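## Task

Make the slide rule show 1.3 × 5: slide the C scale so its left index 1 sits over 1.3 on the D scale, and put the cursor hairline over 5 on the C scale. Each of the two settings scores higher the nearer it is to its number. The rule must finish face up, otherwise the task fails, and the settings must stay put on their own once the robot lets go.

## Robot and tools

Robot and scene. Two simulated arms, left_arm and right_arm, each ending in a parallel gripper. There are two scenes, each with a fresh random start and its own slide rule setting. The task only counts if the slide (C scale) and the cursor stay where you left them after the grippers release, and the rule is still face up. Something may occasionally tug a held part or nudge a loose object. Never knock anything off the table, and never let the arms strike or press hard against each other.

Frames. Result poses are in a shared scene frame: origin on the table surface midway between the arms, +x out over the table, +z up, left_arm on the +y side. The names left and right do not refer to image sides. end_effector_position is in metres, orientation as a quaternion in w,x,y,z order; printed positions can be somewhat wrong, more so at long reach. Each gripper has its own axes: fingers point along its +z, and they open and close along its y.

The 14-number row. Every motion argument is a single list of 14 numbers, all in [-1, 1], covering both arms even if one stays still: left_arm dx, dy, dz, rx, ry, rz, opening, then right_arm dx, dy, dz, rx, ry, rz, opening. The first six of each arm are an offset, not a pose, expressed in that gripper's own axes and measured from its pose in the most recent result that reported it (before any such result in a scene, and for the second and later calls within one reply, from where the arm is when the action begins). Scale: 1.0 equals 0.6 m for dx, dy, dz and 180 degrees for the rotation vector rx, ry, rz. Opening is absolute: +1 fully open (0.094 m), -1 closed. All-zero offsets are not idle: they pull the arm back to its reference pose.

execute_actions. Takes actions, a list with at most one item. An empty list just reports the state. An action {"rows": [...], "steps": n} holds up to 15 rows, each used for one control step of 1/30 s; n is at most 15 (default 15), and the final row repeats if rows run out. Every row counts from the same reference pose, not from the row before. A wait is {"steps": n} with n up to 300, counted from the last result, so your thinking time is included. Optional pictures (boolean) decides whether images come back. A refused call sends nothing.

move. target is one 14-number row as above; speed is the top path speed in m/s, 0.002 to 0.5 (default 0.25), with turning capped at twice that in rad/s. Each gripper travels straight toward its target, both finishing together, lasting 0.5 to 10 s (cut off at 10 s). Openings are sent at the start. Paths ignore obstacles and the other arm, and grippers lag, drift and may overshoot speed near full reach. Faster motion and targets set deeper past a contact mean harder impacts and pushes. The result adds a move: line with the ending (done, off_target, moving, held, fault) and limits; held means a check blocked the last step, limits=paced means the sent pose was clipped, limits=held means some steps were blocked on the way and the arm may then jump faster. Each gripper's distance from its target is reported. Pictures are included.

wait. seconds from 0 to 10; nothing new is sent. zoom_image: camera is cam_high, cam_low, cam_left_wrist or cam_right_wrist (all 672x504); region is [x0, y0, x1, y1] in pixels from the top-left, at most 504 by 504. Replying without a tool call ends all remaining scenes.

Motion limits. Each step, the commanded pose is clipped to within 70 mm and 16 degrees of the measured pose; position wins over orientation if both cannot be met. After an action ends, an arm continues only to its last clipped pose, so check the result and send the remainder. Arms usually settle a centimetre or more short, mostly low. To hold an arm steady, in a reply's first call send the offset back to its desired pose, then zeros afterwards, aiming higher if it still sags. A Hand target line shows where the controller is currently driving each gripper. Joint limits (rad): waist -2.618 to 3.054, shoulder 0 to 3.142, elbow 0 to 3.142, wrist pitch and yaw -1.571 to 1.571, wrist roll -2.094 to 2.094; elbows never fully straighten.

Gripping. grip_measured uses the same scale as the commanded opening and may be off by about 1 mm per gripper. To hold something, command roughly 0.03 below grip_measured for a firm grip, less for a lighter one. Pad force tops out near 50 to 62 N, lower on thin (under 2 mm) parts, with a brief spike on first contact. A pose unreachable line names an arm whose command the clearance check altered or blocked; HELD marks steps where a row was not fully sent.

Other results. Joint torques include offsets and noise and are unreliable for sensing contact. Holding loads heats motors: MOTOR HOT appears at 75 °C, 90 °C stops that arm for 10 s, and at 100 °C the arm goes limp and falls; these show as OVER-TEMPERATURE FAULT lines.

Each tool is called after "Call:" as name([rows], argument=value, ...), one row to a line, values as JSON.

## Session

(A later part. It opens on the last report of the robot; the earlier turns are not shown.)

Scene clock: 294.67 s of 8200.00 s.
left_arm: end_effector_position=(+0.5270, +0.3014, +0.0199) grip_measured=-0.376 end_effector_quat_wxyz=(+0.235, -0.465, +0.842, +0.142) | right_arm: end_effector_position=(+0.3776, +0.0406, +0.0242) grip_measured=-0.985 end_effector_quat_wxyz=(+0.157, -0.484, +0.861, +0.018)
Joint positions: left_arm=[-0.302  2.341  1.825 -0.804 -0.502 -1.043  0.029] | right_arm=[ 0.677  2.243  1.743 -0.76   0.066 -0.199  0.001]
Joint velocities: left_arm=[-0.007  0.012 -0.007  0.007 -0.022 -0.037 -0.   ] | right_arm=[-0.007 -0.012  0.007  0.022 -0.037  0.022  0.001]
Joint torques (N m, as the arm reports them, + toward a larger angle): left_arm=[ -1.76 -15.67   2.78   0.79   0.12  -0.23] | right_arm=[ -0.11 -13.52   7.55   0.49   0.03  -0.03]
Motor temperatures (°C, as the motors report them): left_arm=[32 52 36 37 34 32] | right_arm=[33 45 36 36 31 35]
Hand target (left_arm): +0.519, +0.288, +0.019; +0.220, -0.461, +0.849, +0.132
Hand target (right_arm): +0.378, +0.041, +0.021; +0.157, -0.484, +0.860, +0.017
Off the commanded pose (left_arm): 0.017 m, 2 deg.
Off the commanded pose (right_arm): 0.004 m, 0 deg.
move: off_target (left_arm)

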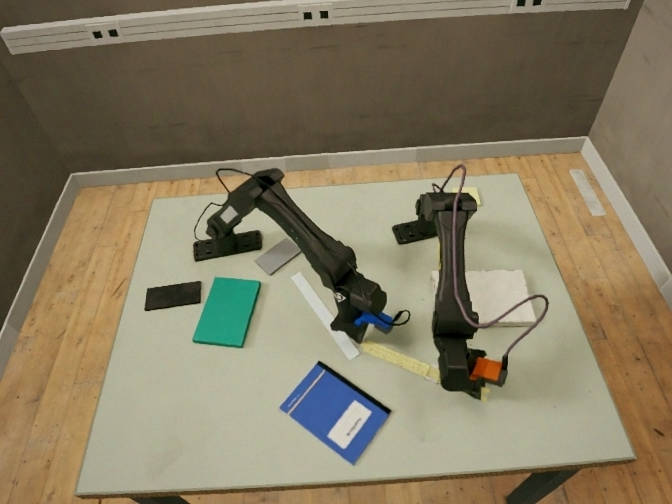

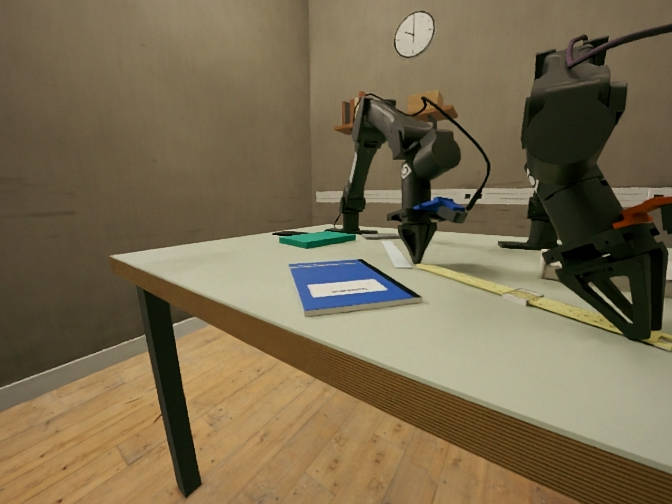

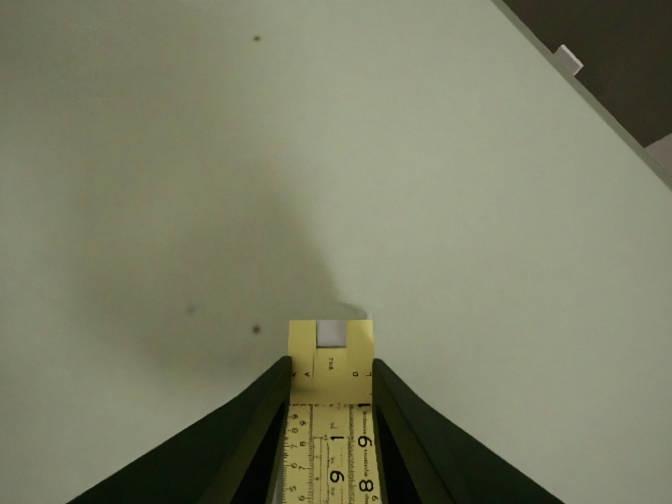

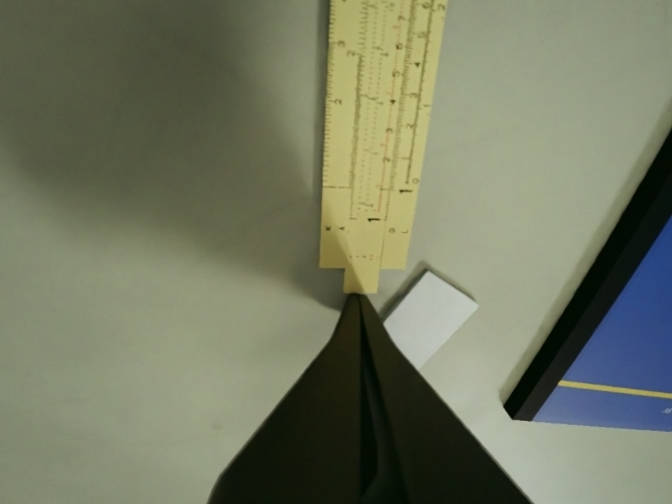

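Call:
move(target=[0.05,-0.008,-0.022,0,0,0,-0.41, 0,0,0.004,0,0,0,-1], speed=0.03)

Scene clock: 298.30 s of 8200.00 s.
left_arm: end_effector_position=(+0.5232, +0.2883, +0.0198) grip_measured=-0.376 end_effector_quat_wxyz=(+0.254, -0.465, +0.833, +0.158) | right_arm: end_effector_position=(+0.3785, +0.0397, +0.0243) grip_measured=-0.985 end_effector_quat_wxyz=(+0.158, -0.483, +0.861, +0.014)
Joint positions: left_arm=[-0.349  2.335  1.794 -0.789 -0.565 -1.093  0.029] | right_arm=[ 0.677  2.243  1.743 -0.76   0.073 -0.199  0.001]
Joint velocities: left_arm=[ 0.012  0.012 -0.007 -0.007 -0.007 -0.007 -0.   ] | right_arm=[-0.012 -0.007 -0.002 -0.051  0.022 -0.081 -0.001]
Joint torques (N m, as the arm reports them, + toward a larger angle): left_arm=[ -2.19 -15.23   2.84   0.77   0.25  -0.32] | right_arm=[  0.   -14.18   7.76   0.54  -0.03   0.02]
Motor temperatures (°C, as the motors report them): left_arm=[32 52 36 37 34 32] | right_arm=[33 44 36 36 31 35]
Hand target (left_arm): +0.514, +0.272, +0.016; +0.235, -0.464, +0.842, +0.143
Hand target (right_arm): +0.378, +0.041, +0.022; +0.157, -0.484, +0.861, +0.017
Off the commanded pose (left_arm): 0.020 m, 3 deg.
Off the commanded pose (right_arm): 0.003 m, 0 deg.
move: off_target (left_arm)

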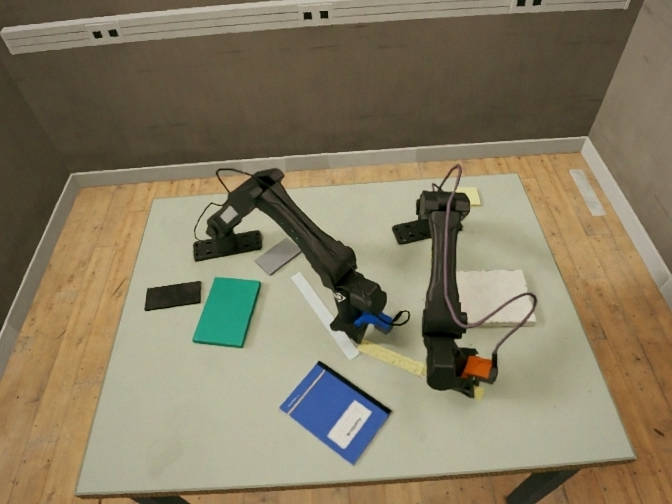

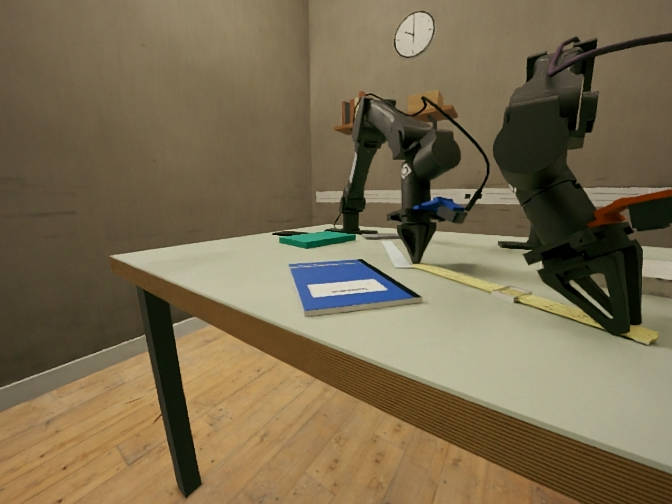

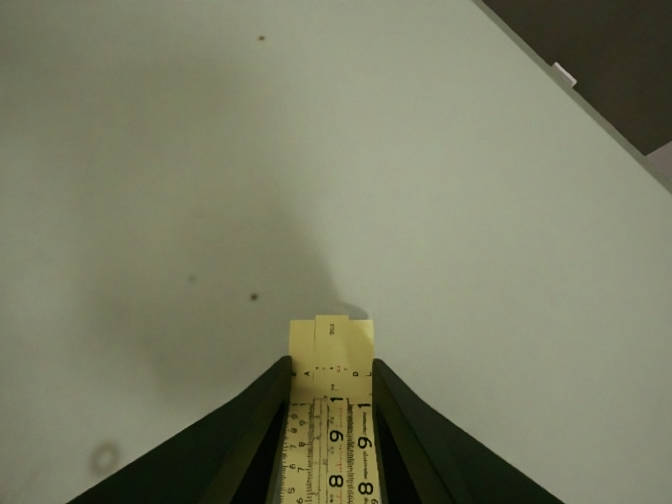

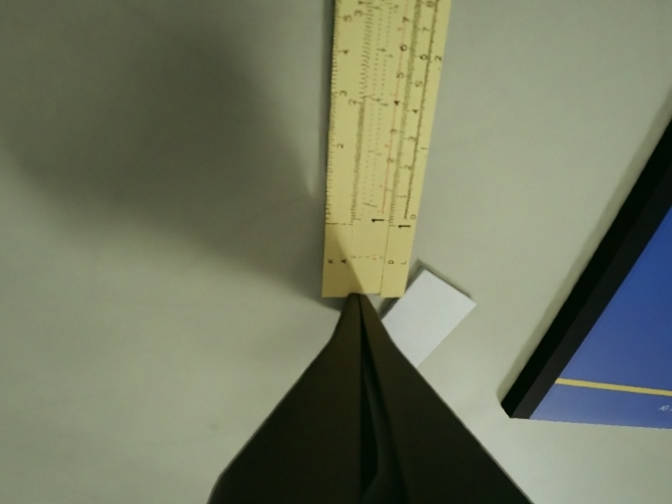

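Call:
move(target=[0,0,0,0,0,0,-0.41, 0.004,0,-0.012,0,0,0,-1], speed=0.02)

Scene clock: 302.67 s of 8200.00 s.
left_arm: end_effector_position=(+0.5234, +0.2890, +0.0203) grip_measured=-0.376 end_effector_quat_wxyz=(+0.256, -0.464, +0.833, +0.160) | right_arm: end_effector_position=(+0.3786, +0.0396, +0.0246) grip_measured=-0.985 end_effector_quat_wxyz=(+0.158, -0.483, +0.861, +0.014)
Joint positions: left_arm=[-0.349  2.335  1.794 -0.788 -0.569 -1.091  0.029] | right_arm=[ 0.677  2.242  1.743 -0.761  0.074 -0.199  0.001]
Joint velocities: left_arm=[-0.002 -0.027 -0.012 -0.022  0.007 -0.022 -0.   ] | right_arm=[-0.002 -0.007  0.002  0.066 -0.037  0.037 -0.002]
Joint torques (N m, as the arm reports them, + toward a larger angle): left_arm=[ -0.01 -14.25   4.1    1.01  -0.29  -0.05] | right_arm=[  0.   -16.51   6.23   0.38   0.03  -0.02]
Motor temperatures (°C, as the motors report them): left_arm=[32 52 35 37 34 32] | right_arm=[33 44 36 36 31 35]
Hand target (left_arm): +0.523, +0.288, +0.020; +0.254, -0.465, +0.833, +0.158
Hand target (right_arm): +0.375, +0.037, +0.030; +0.158, -0.483, +0.861, +0.014
Off the commanded pose (left_arm): 0.001 m, 0 deg.
Off the commanded pose (right_arm): 0.007 m, 0 deg.
After step 90, 0.67 s passed at rest.
move: done

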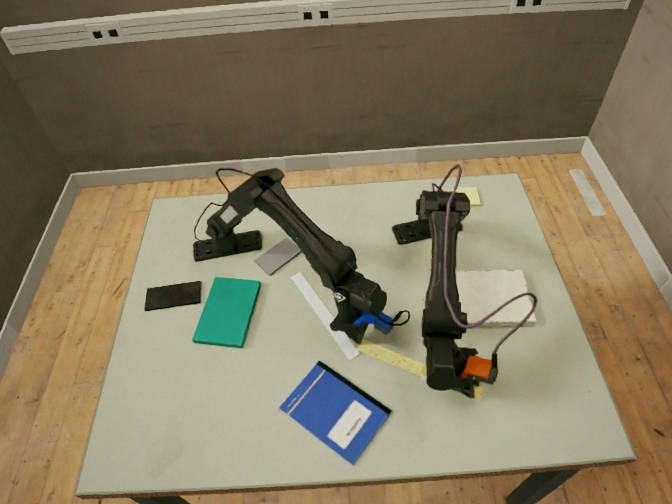

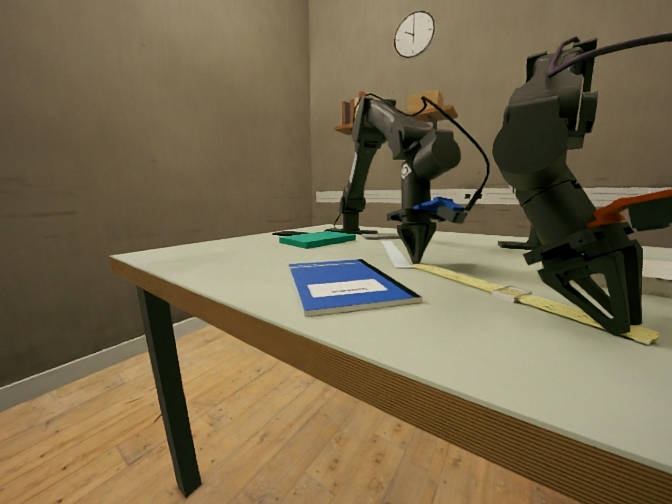

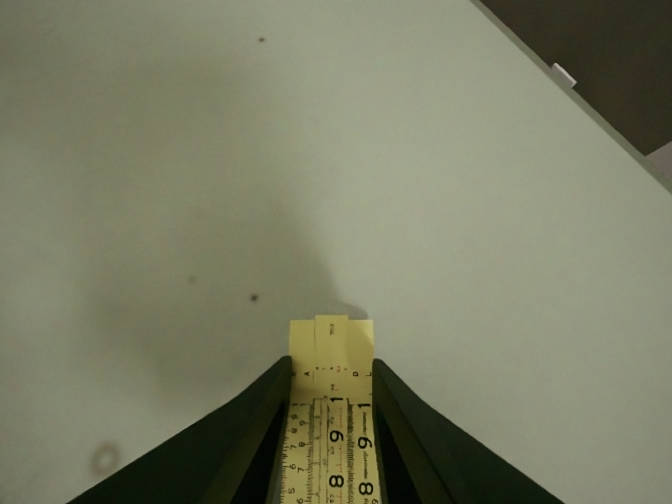

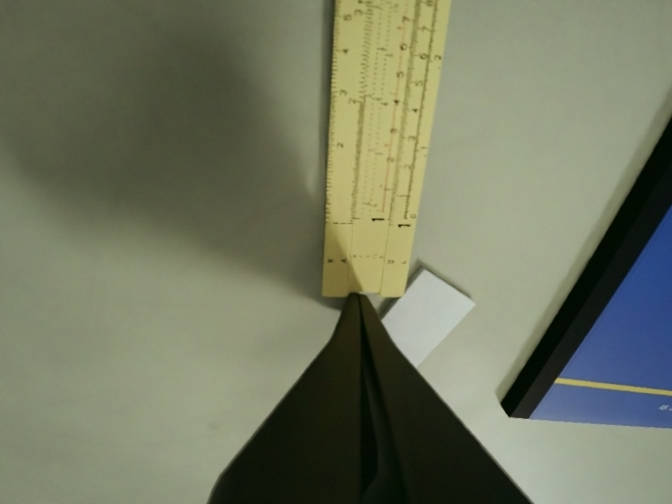

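Call:
move(target=[0,0,0,0,0,0,-0.41, 0.008,-0.014,-0.016,0,0,0,-1], speed=0.02)

Scene clock: 305.40 s of 8200.00 s.
left_arm: end_effector_position=(+0.5235, +0.2890, +0.0204) grip_measured=-0.376 end_effector_quat_wxyz=(+0.256, -0.464, +0.833, +0.160) | right_arm: end_effector_position=(+0.3832, +0.0364, +0.0293) grip_measured=-0.985 end_effector_quat_wxyz=(+0.163, -0.482, +0.861, +0.014)
Joint positions: left_arm=[-0.349  2.335  1.794 -0.788 -0.57  -1.09   0.029] | right_arm=[ 0.665  2.233  1.743 -0.761  0.074 -0.208  0.001]
Joint velocities: left_arm=[ 0.012 -0.022  0.002 -0.022  0.007 -0.037  0.   ] | right_arm=[-0.007 -0.007  0.017 -0.081 -0.022  0.007 -0.   ]
Joint torques (N m, as the arm reports them, + toward a larger angle): left_arm=[  0.06 -14.17   4.12   1.03  -0.34  -0.01] | right_arm=[ -0.49 -16.36   5.9    0.37   0.     0.01]
Motor temperatures (°C, as the motors report them): left_arm=[32 52 35 37 34 32] | right_arm=[33 45 36 36 31 35]
Hand target (left_arm): +0.523, +0.289, +0.020; +0.256, -0.464, +0.833, +0.160
Hand target (right_arm): +0.381, +0.030, +0.033; +0.158, -0.483, +0.861, +0.014
Off the commanded pose (left_arm): 0.000 m, 0 deg.
Off the commanded pose (right_arm): 0.008 m, 1 deg.
move: done

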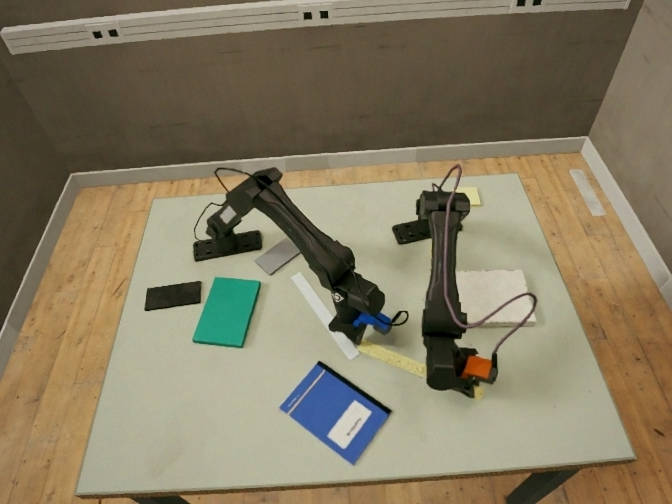

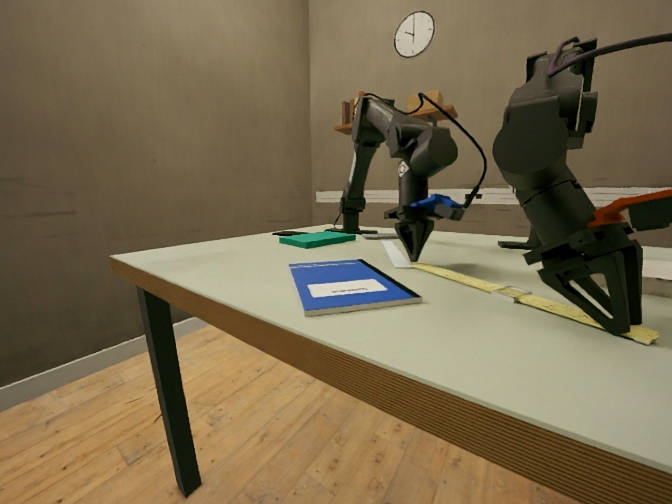

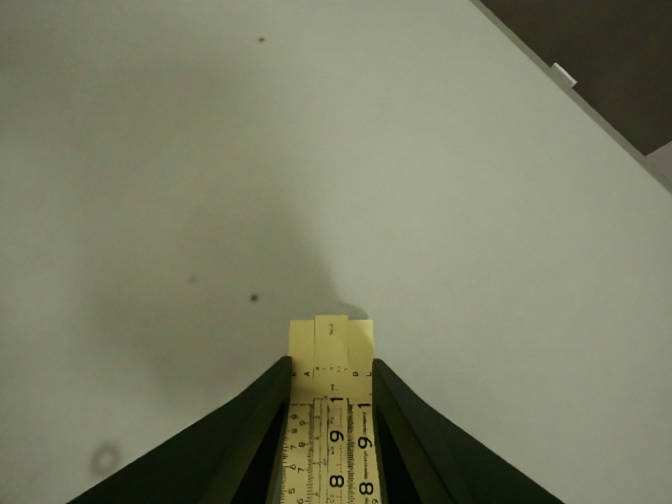

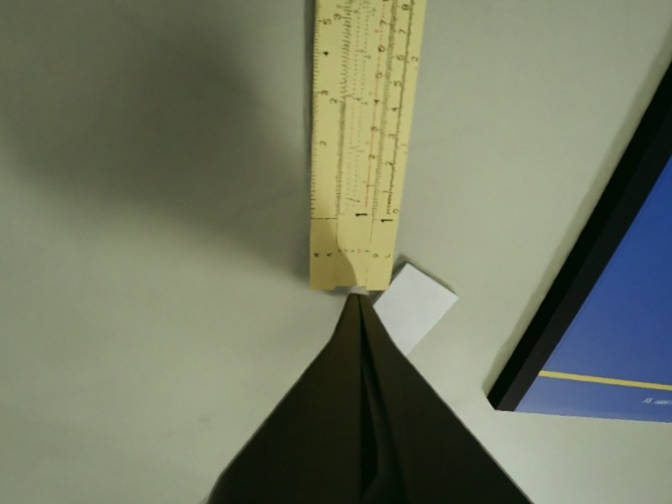

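Call:
move(target=[0,0,0,0,0,0,-0.41, -0.001,0.006,0.004,0,0,0,-1], speed=0.02)

Scene clock: 307.73 s of 8200.00 s.
left_arm: end_effector_position=(+0.5235, +0.2890, +0.0204) grip_measured=-0.376 end_effector_quat_wxyz=(+0.256, -0.464, +0.833, +0.160) | right_arm: end_effector_position=(+0.3832, +0.0364, +0.0293) grip_measured=-0.985 end_effector_quat_wxyz=(+0.163, -0.483, +0.860, +0.014)
Joint positions: left_arm=[-0.349  2.335  1.794 -0.788 -0.57  -1.09   0.029] | right_arm=[ 0.665  2.233  1.743 -0.761  0.074 -0.209  0.001]
Joint velocities: left_arm=[ 0.012  0.007 -0.017  0.007 -0.007  0.022 -0.   ] | right_arm=[-0.002 -0.022  0.002  0.037  0.007 -0.051 -0.002]
Joint torques (N m, as the arm reports them, + toward a larger angle): left_arm=[  0.01 -14.14   4.14   0.99  -0.34  -0.03] | right_arm=[  0.66 -13.76   7.39   0.58   0.1   -0.01]
Motor temperatures (°C, as the motors report them): left_arm=[32 52 35 37 34 32] | right_arm=[33 45 36 36 31 35]
Hand target (left_arm): +0.523, +0.289, +0.020; +0.256, -0.464, +0.833, +0.160
Hand target (right_arm): +0.381, +0.039, +0.027; +0.163, -0.482, +0.861, +0.014
Off the commanded pose (left_arm): 0.000 m, 0 deg.
Off the commanded pose (right_arm): 0.004 m, 0 deg.
move: done

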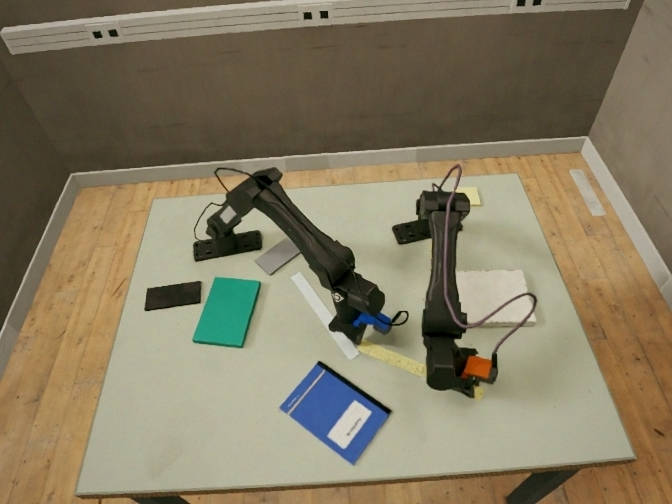

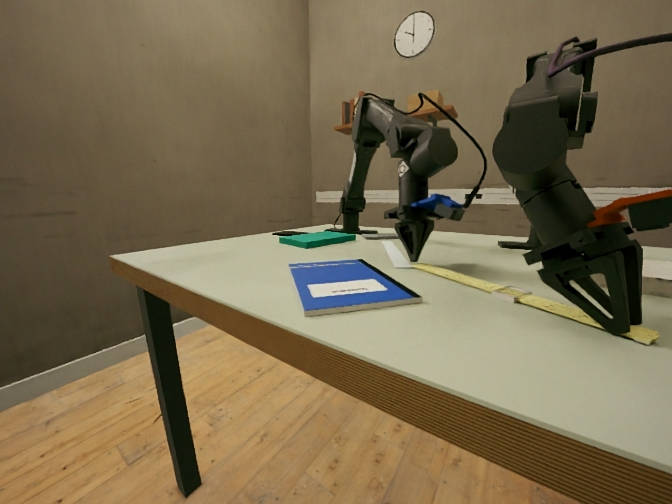

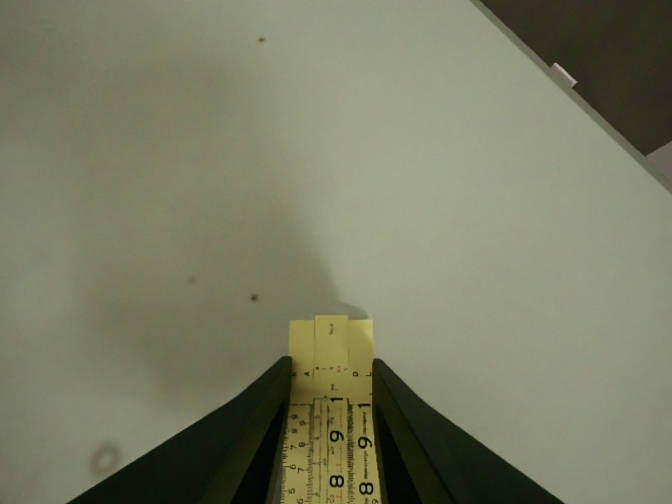

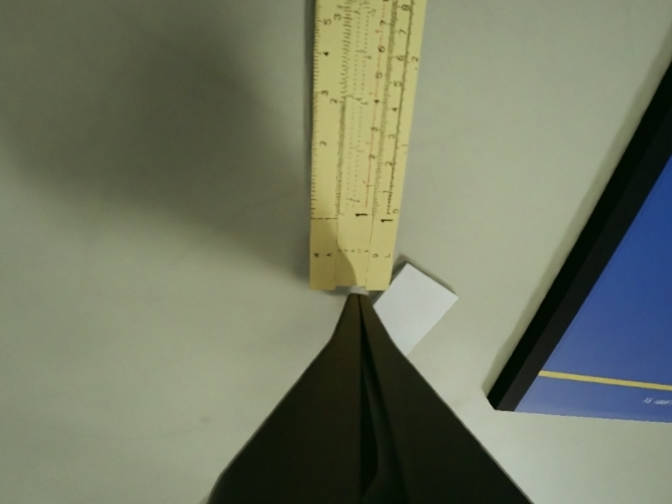

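Call:
move(target=[-0.002,0.011,0.016,0,0,0,-0.41, -0.005,0.012,0.014,0,0,0,-1], speed=0.02)

Scene clock: 311.07 s of 8200.00 s.
left_arm: end_effector_position=(+0.5272, +0.2916, +0.0194) grip_measured=-0.376 end_effector_quat_wxyz=(+0.267, -0.463, +0.830, +0.157) | right_arm: end_effector_position=(+0.3816, +0.0375, +0.0245) grip_measured=-0.985 end_effector_quat_wxyz=(+0.160, -0.483, +0.861, +0.011)
Joint positions: left_arm=[-0.345  2.331  1.772 -0.742 -0.578 -1.078  0.029] | right_arm=[ 0.671  2.243  1.743 -0.758  0.079 -0.205  0.001]
Joint velocities: left_arm=[-0.002  0.007 -0.002  0.022 -0.007 -0.007  0.001] | right_arm=[-0.022  0.007  0.007  0.022 -0.007 -0.037 -0.001]
Joint torques (N m, as the arm reports them, + toward a larger angle): left_arm=[  1.39 -14.39   2.61   1.03  -0.2    0.07] | right_arm=[  0.99 -13.17   8.84   0.58   0.03   0.05]
Motor temperatures (°C, as the motors report them): left_arm=[32 52 35 37 34 32] | right_arm=[33 45 36 36 31 35]
Hand target (left_arm): +0.521, +0.298, +0.013; +0.255, -0.464, +0.833, +0.161
Hand target (right_arm): +0.381, +0.044, +0.021; +0.163, -0.483, +0.860, +0.014
Off the commanded pose (left_arm): 0.011 m, 1 deg.
Off the commanded pose (right_arm): 0.008 m, 0 deg.
move: off_target (left_arm)

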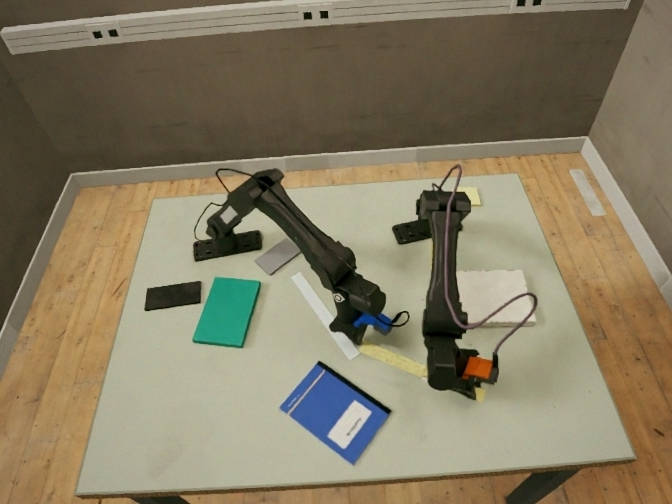

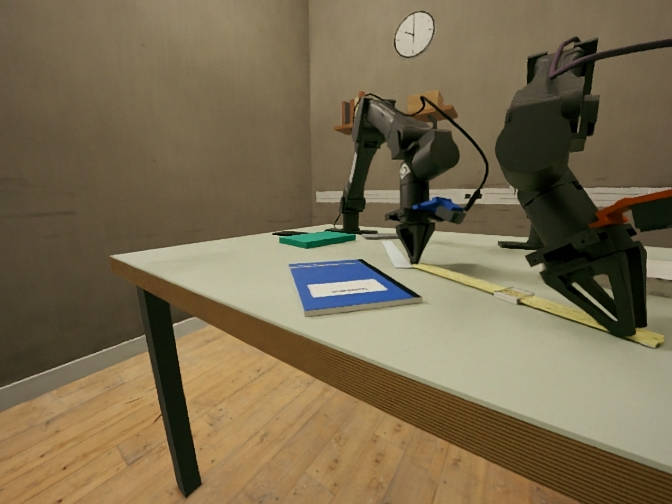

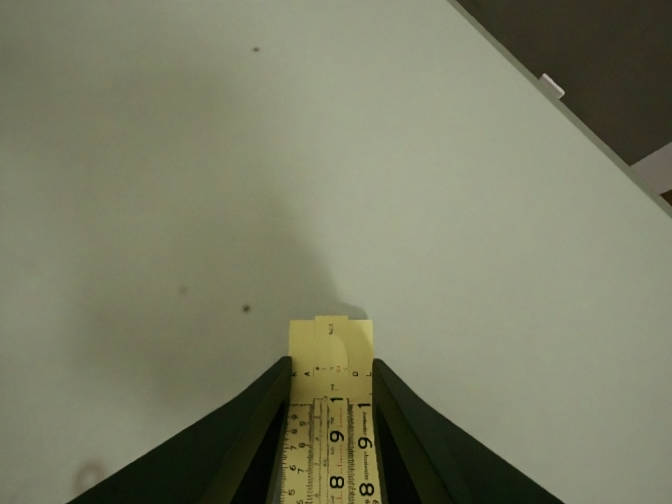

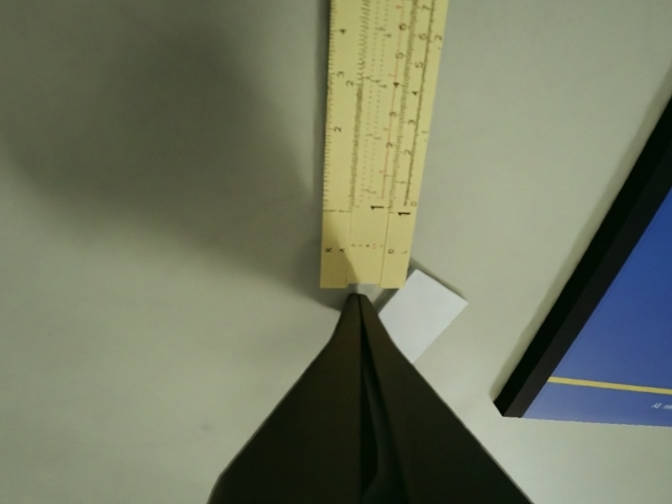

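Call:
move(target=[0,0,-0.004,0,0,0,-0.41, 0.004,-0.011,-0.012,0,0,0,-1], speed=0.02)

Scene clock: 314.47 s of 8200.00 s.
left_arm: end_effector_position=(+0.5274, +0.2918, +0.0196) grip_measured=-0.376 end_effector_quat_wxyz=(+0.268, -0.463, +0.830, +0.158) | right_arm: end_effector_position=(+0.3831, +0.0360, +0.0245) grip_measured=-0.985 end_effector_quat_wxyz=(+0.160, -0.483, +0.861, +0.010)
Joint positions: left_arm=[-0.345  2.331  1.772 -0.741 -0.579 -1.077  0.029] | right_arm=[ 0.667  2.243  1.743 -0.758  0.079 -0.21   0.001]
Joint velocities: left_arm=[-0.017 -0.017 -0.007 -0.051  0.022 -0.022 -0.   ] | right_arm=[ 0.002 -0.017  0.017  0.007 -0.022 -0.007  0.001]
Joint torques (N m, as the arm reports them, + toward a larger angle): left_arm=[ -0.23 -14.61   4.13   1.    -0.34  -0.03] | right_arm=[ -0.57 -16.24   7.04   0.35   0.03  -0.09]
Motor temperatures (°C, as the motors report them): left_arm=[32 52 35 37 34 32] | right_arm=[33 45 36 36 31 35]
Hand target (left_arm): +0.527, +0.290, +0.021; +0.268, -0.463, +0.830, +0.157
Hand target (right_arm): +0.384, +0.031, +0.032; +0.160, -0.483, +0.861, +0.011
Off the commanded pose (left_arm): 0.002 m, 0 deg.
Off the commanded pose (right_arm): 0.009 m, 0 deg.
move: done

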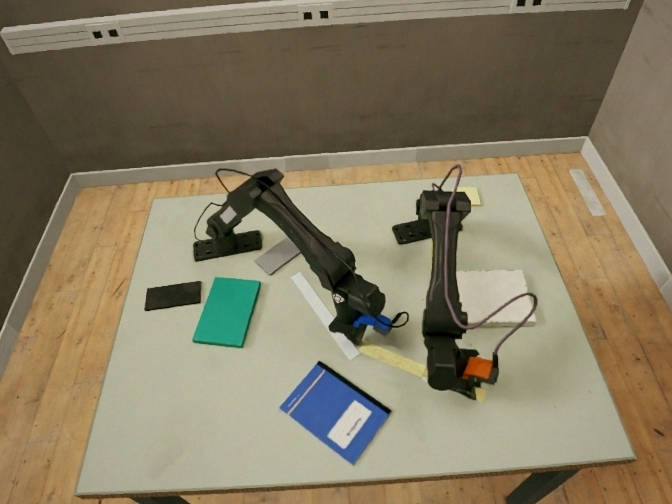

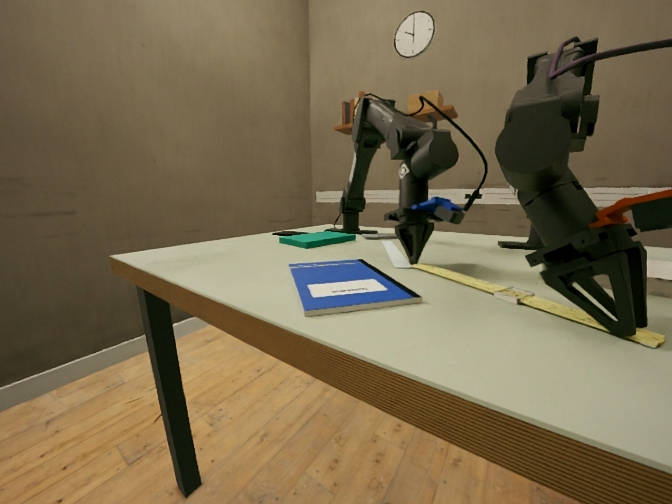

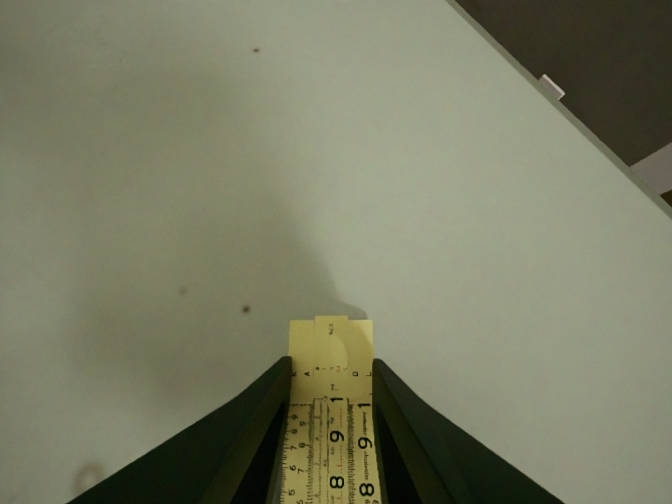

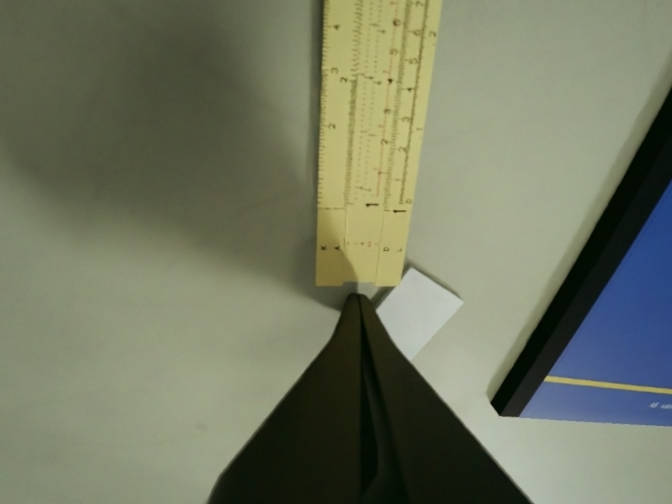

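Call:
move(target=[0,0,0,0,0,0,-0.41, -0.045,-0.002,0.008,0,0,0,-1], speed=0.025)

Scene clock: 318.20 s of 8200.00 s.
left_arm: end_effector_position=(+0.5282, +0.2932, +0.0208) grip_measured=-0.376 end_effector_quat_wxyz=(+0.272, -0.463, +0.828, +0.161) | right_arm: end_effector_position=(+0.3937, +0.0470, +0.0250) grip_measured=-0.985 end_effector_quat_wxyz=(+0.145, -0.485, +0.862, +0.004)
Joint positions: left_arm=[-0.345  2.331  1.772 -0.737 -0.589 -1.077  0.029] | right_arm=[ 0.667  2.336  1.913 -0.867  0.08  -0.21   0.001]
Joint velocities: left_arm=[-0.007 -0.017 -0.002 -0.007 -0.051 -0.037  0.002] | right_arm=[ 0.012  0.007  0.017 -0.037 -0.037 -0.007 -0.001]
Joint torques (N m, as the arm reports them, + toward a larger angle): left_arm=[  0.11 -14.23   4.14   1.02  -0.22  -0.01] | right_arm=[  0.79 -13.82  10.57   0.56   0.06   0.01]
Motor temperatures (°C, as the motors report them): left_arm=[32 52 35 37 34 32] | right_arm=[33 45 36 36 31 35]
Hand target (left_arm): +0.527, +0.292, +0.020; +0.268, -0.463, +0.830, +0.158
Hand target (right_arm): +0.398, +0.058, +0.028; +0.160, -0.483, +0.861, +0.010
Off the commanded pose (left_arm): 0.002 m, 1 deg.
Off the commanded pose (right_arm): 0.013 m, 2 deg.
move: off_target (right_arm)

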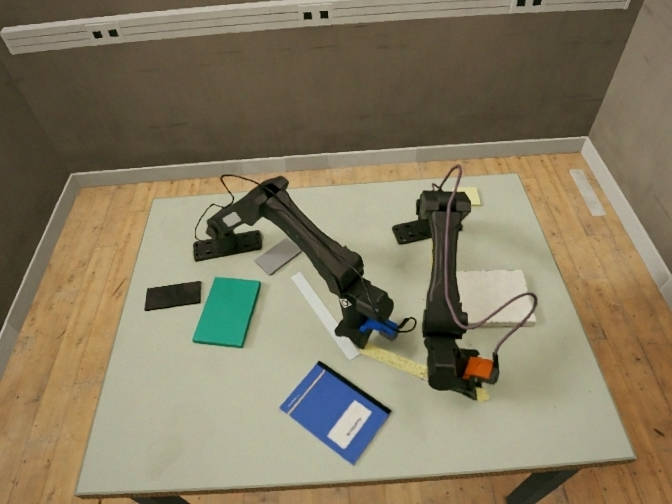

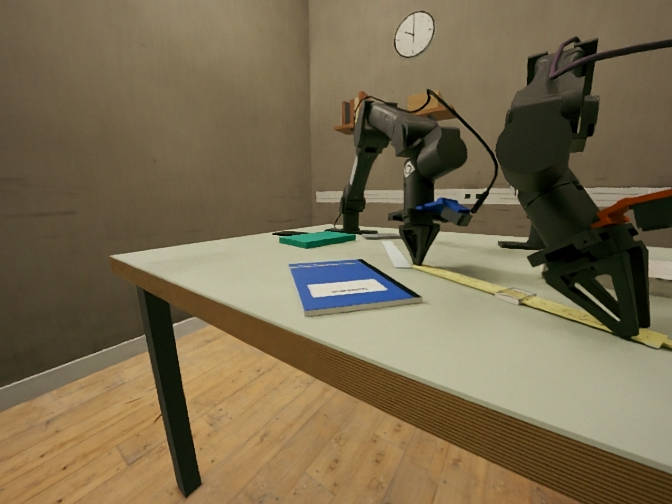

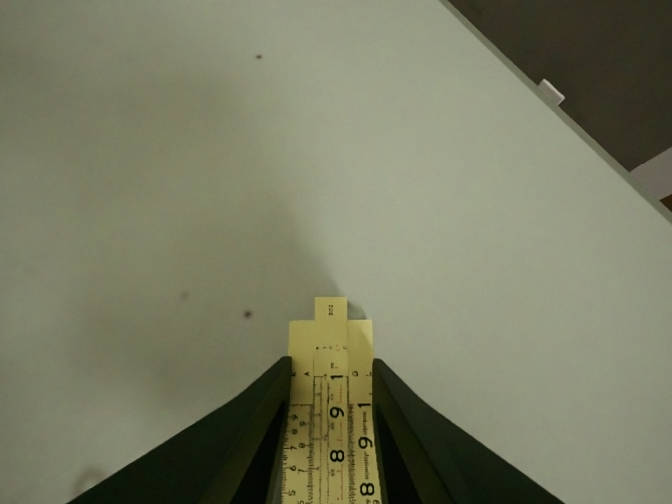

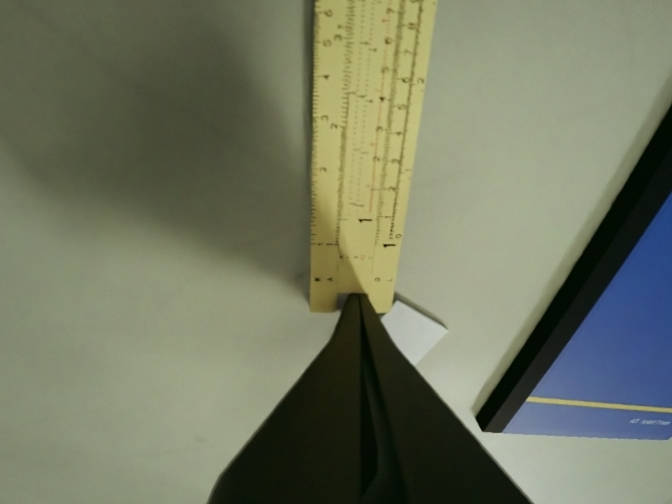

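Call:
move(target=[0.02,0,-0.009,0,0,0,-0.41, -0.03,0,0.007,0,-0.01,0,-1], speed=0.025)

Scene clock: 320.97 s of 8200.00 s.
left_arm: end_effector_position=(+0.5273, +0.2948, +0.0205) grip_measured=-0.376 end_effector_quat_wxyz=(+0.282, -0.466, +0.821, +0.169) | right_arm: end_effector_position=(+0.3957, +0.0486, +0.0248) grip_measured=-0.985 end_effector_quat_wxyz=(+0.139, -0.486, +0.863, +0.001)
Joint positions: left_arm=[-0.351  2.331  1.759 -0.723 -0.618 -1.091  0.029] | right_arm=[ 0.667  2.363  1.963 -0.904  0.083 -0.21   0.001]
Joint velocities: left_arm=[ 0.012  0.002 -0.002  0.022 -0.051  0.007  0.001] | right_arm=[-0.002 -0.012  0.002 -0.007 -0.051  0.022 -0.001]
Joint torques (N m, as the arm reports them, + toward a larger angle): left_arm=[ -1.85 -14.98   3.03   0.96  -0.09  -0.22] | right_arm=[  0.66 -13.3   10.38   0.74   0.06  -0.01]
Motor temperatures (°C, as the motors report them): left_arm=[32 52 35 37 34 32] | right_arm=[33 45 36 36 31 35]
Hand target (left_arm): +0.522, +0.282, +0.018; +0.272, -0.463, +0.828, +0.161
Hand target (right_arm): +0.403, +0.062, +0.026; +0.159, -0.485, +0.860, +0.012
Off the commanded pose (left_arm): 0.014 m, 2 deg.
Off the commanded pose (right_arm): 0.016 m, 3 deg.
move: off_target (left_arm, right_arm)

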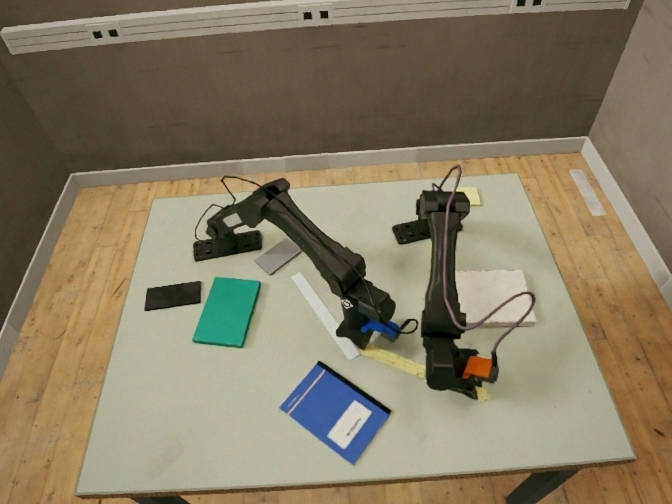

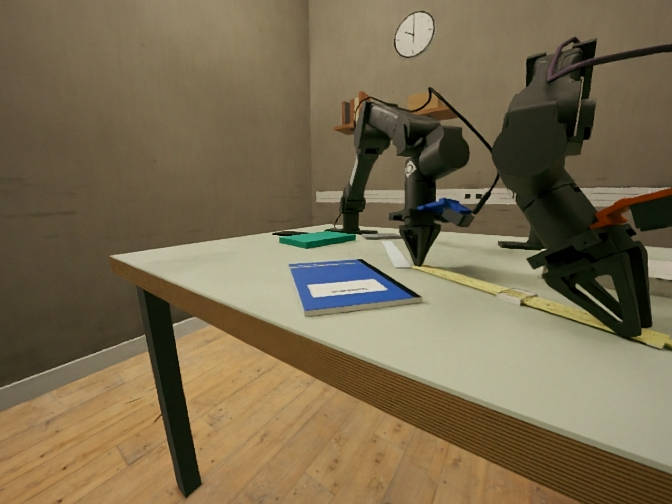

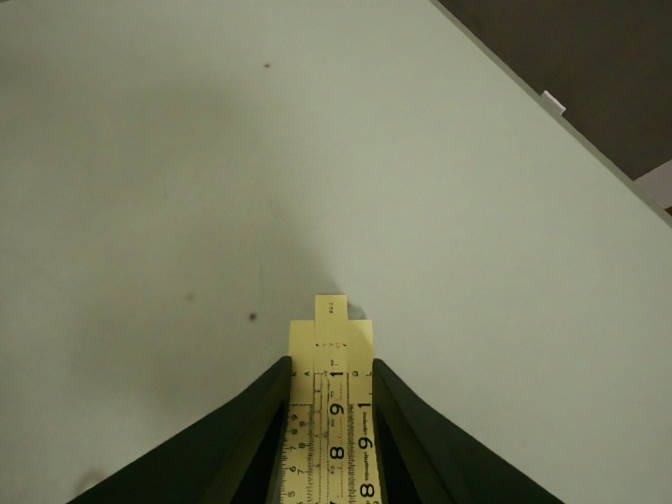

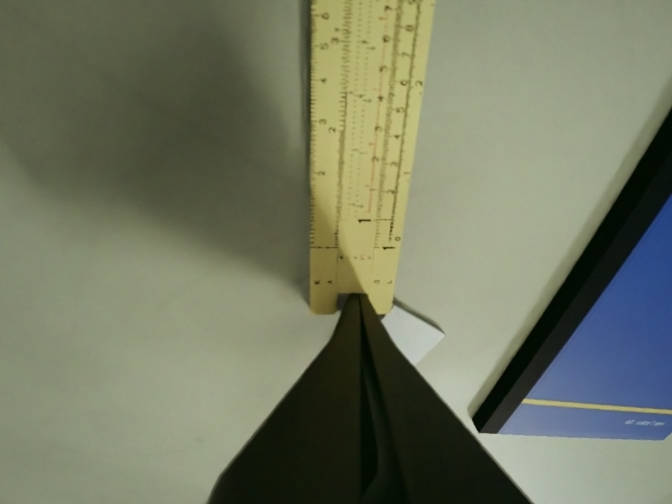

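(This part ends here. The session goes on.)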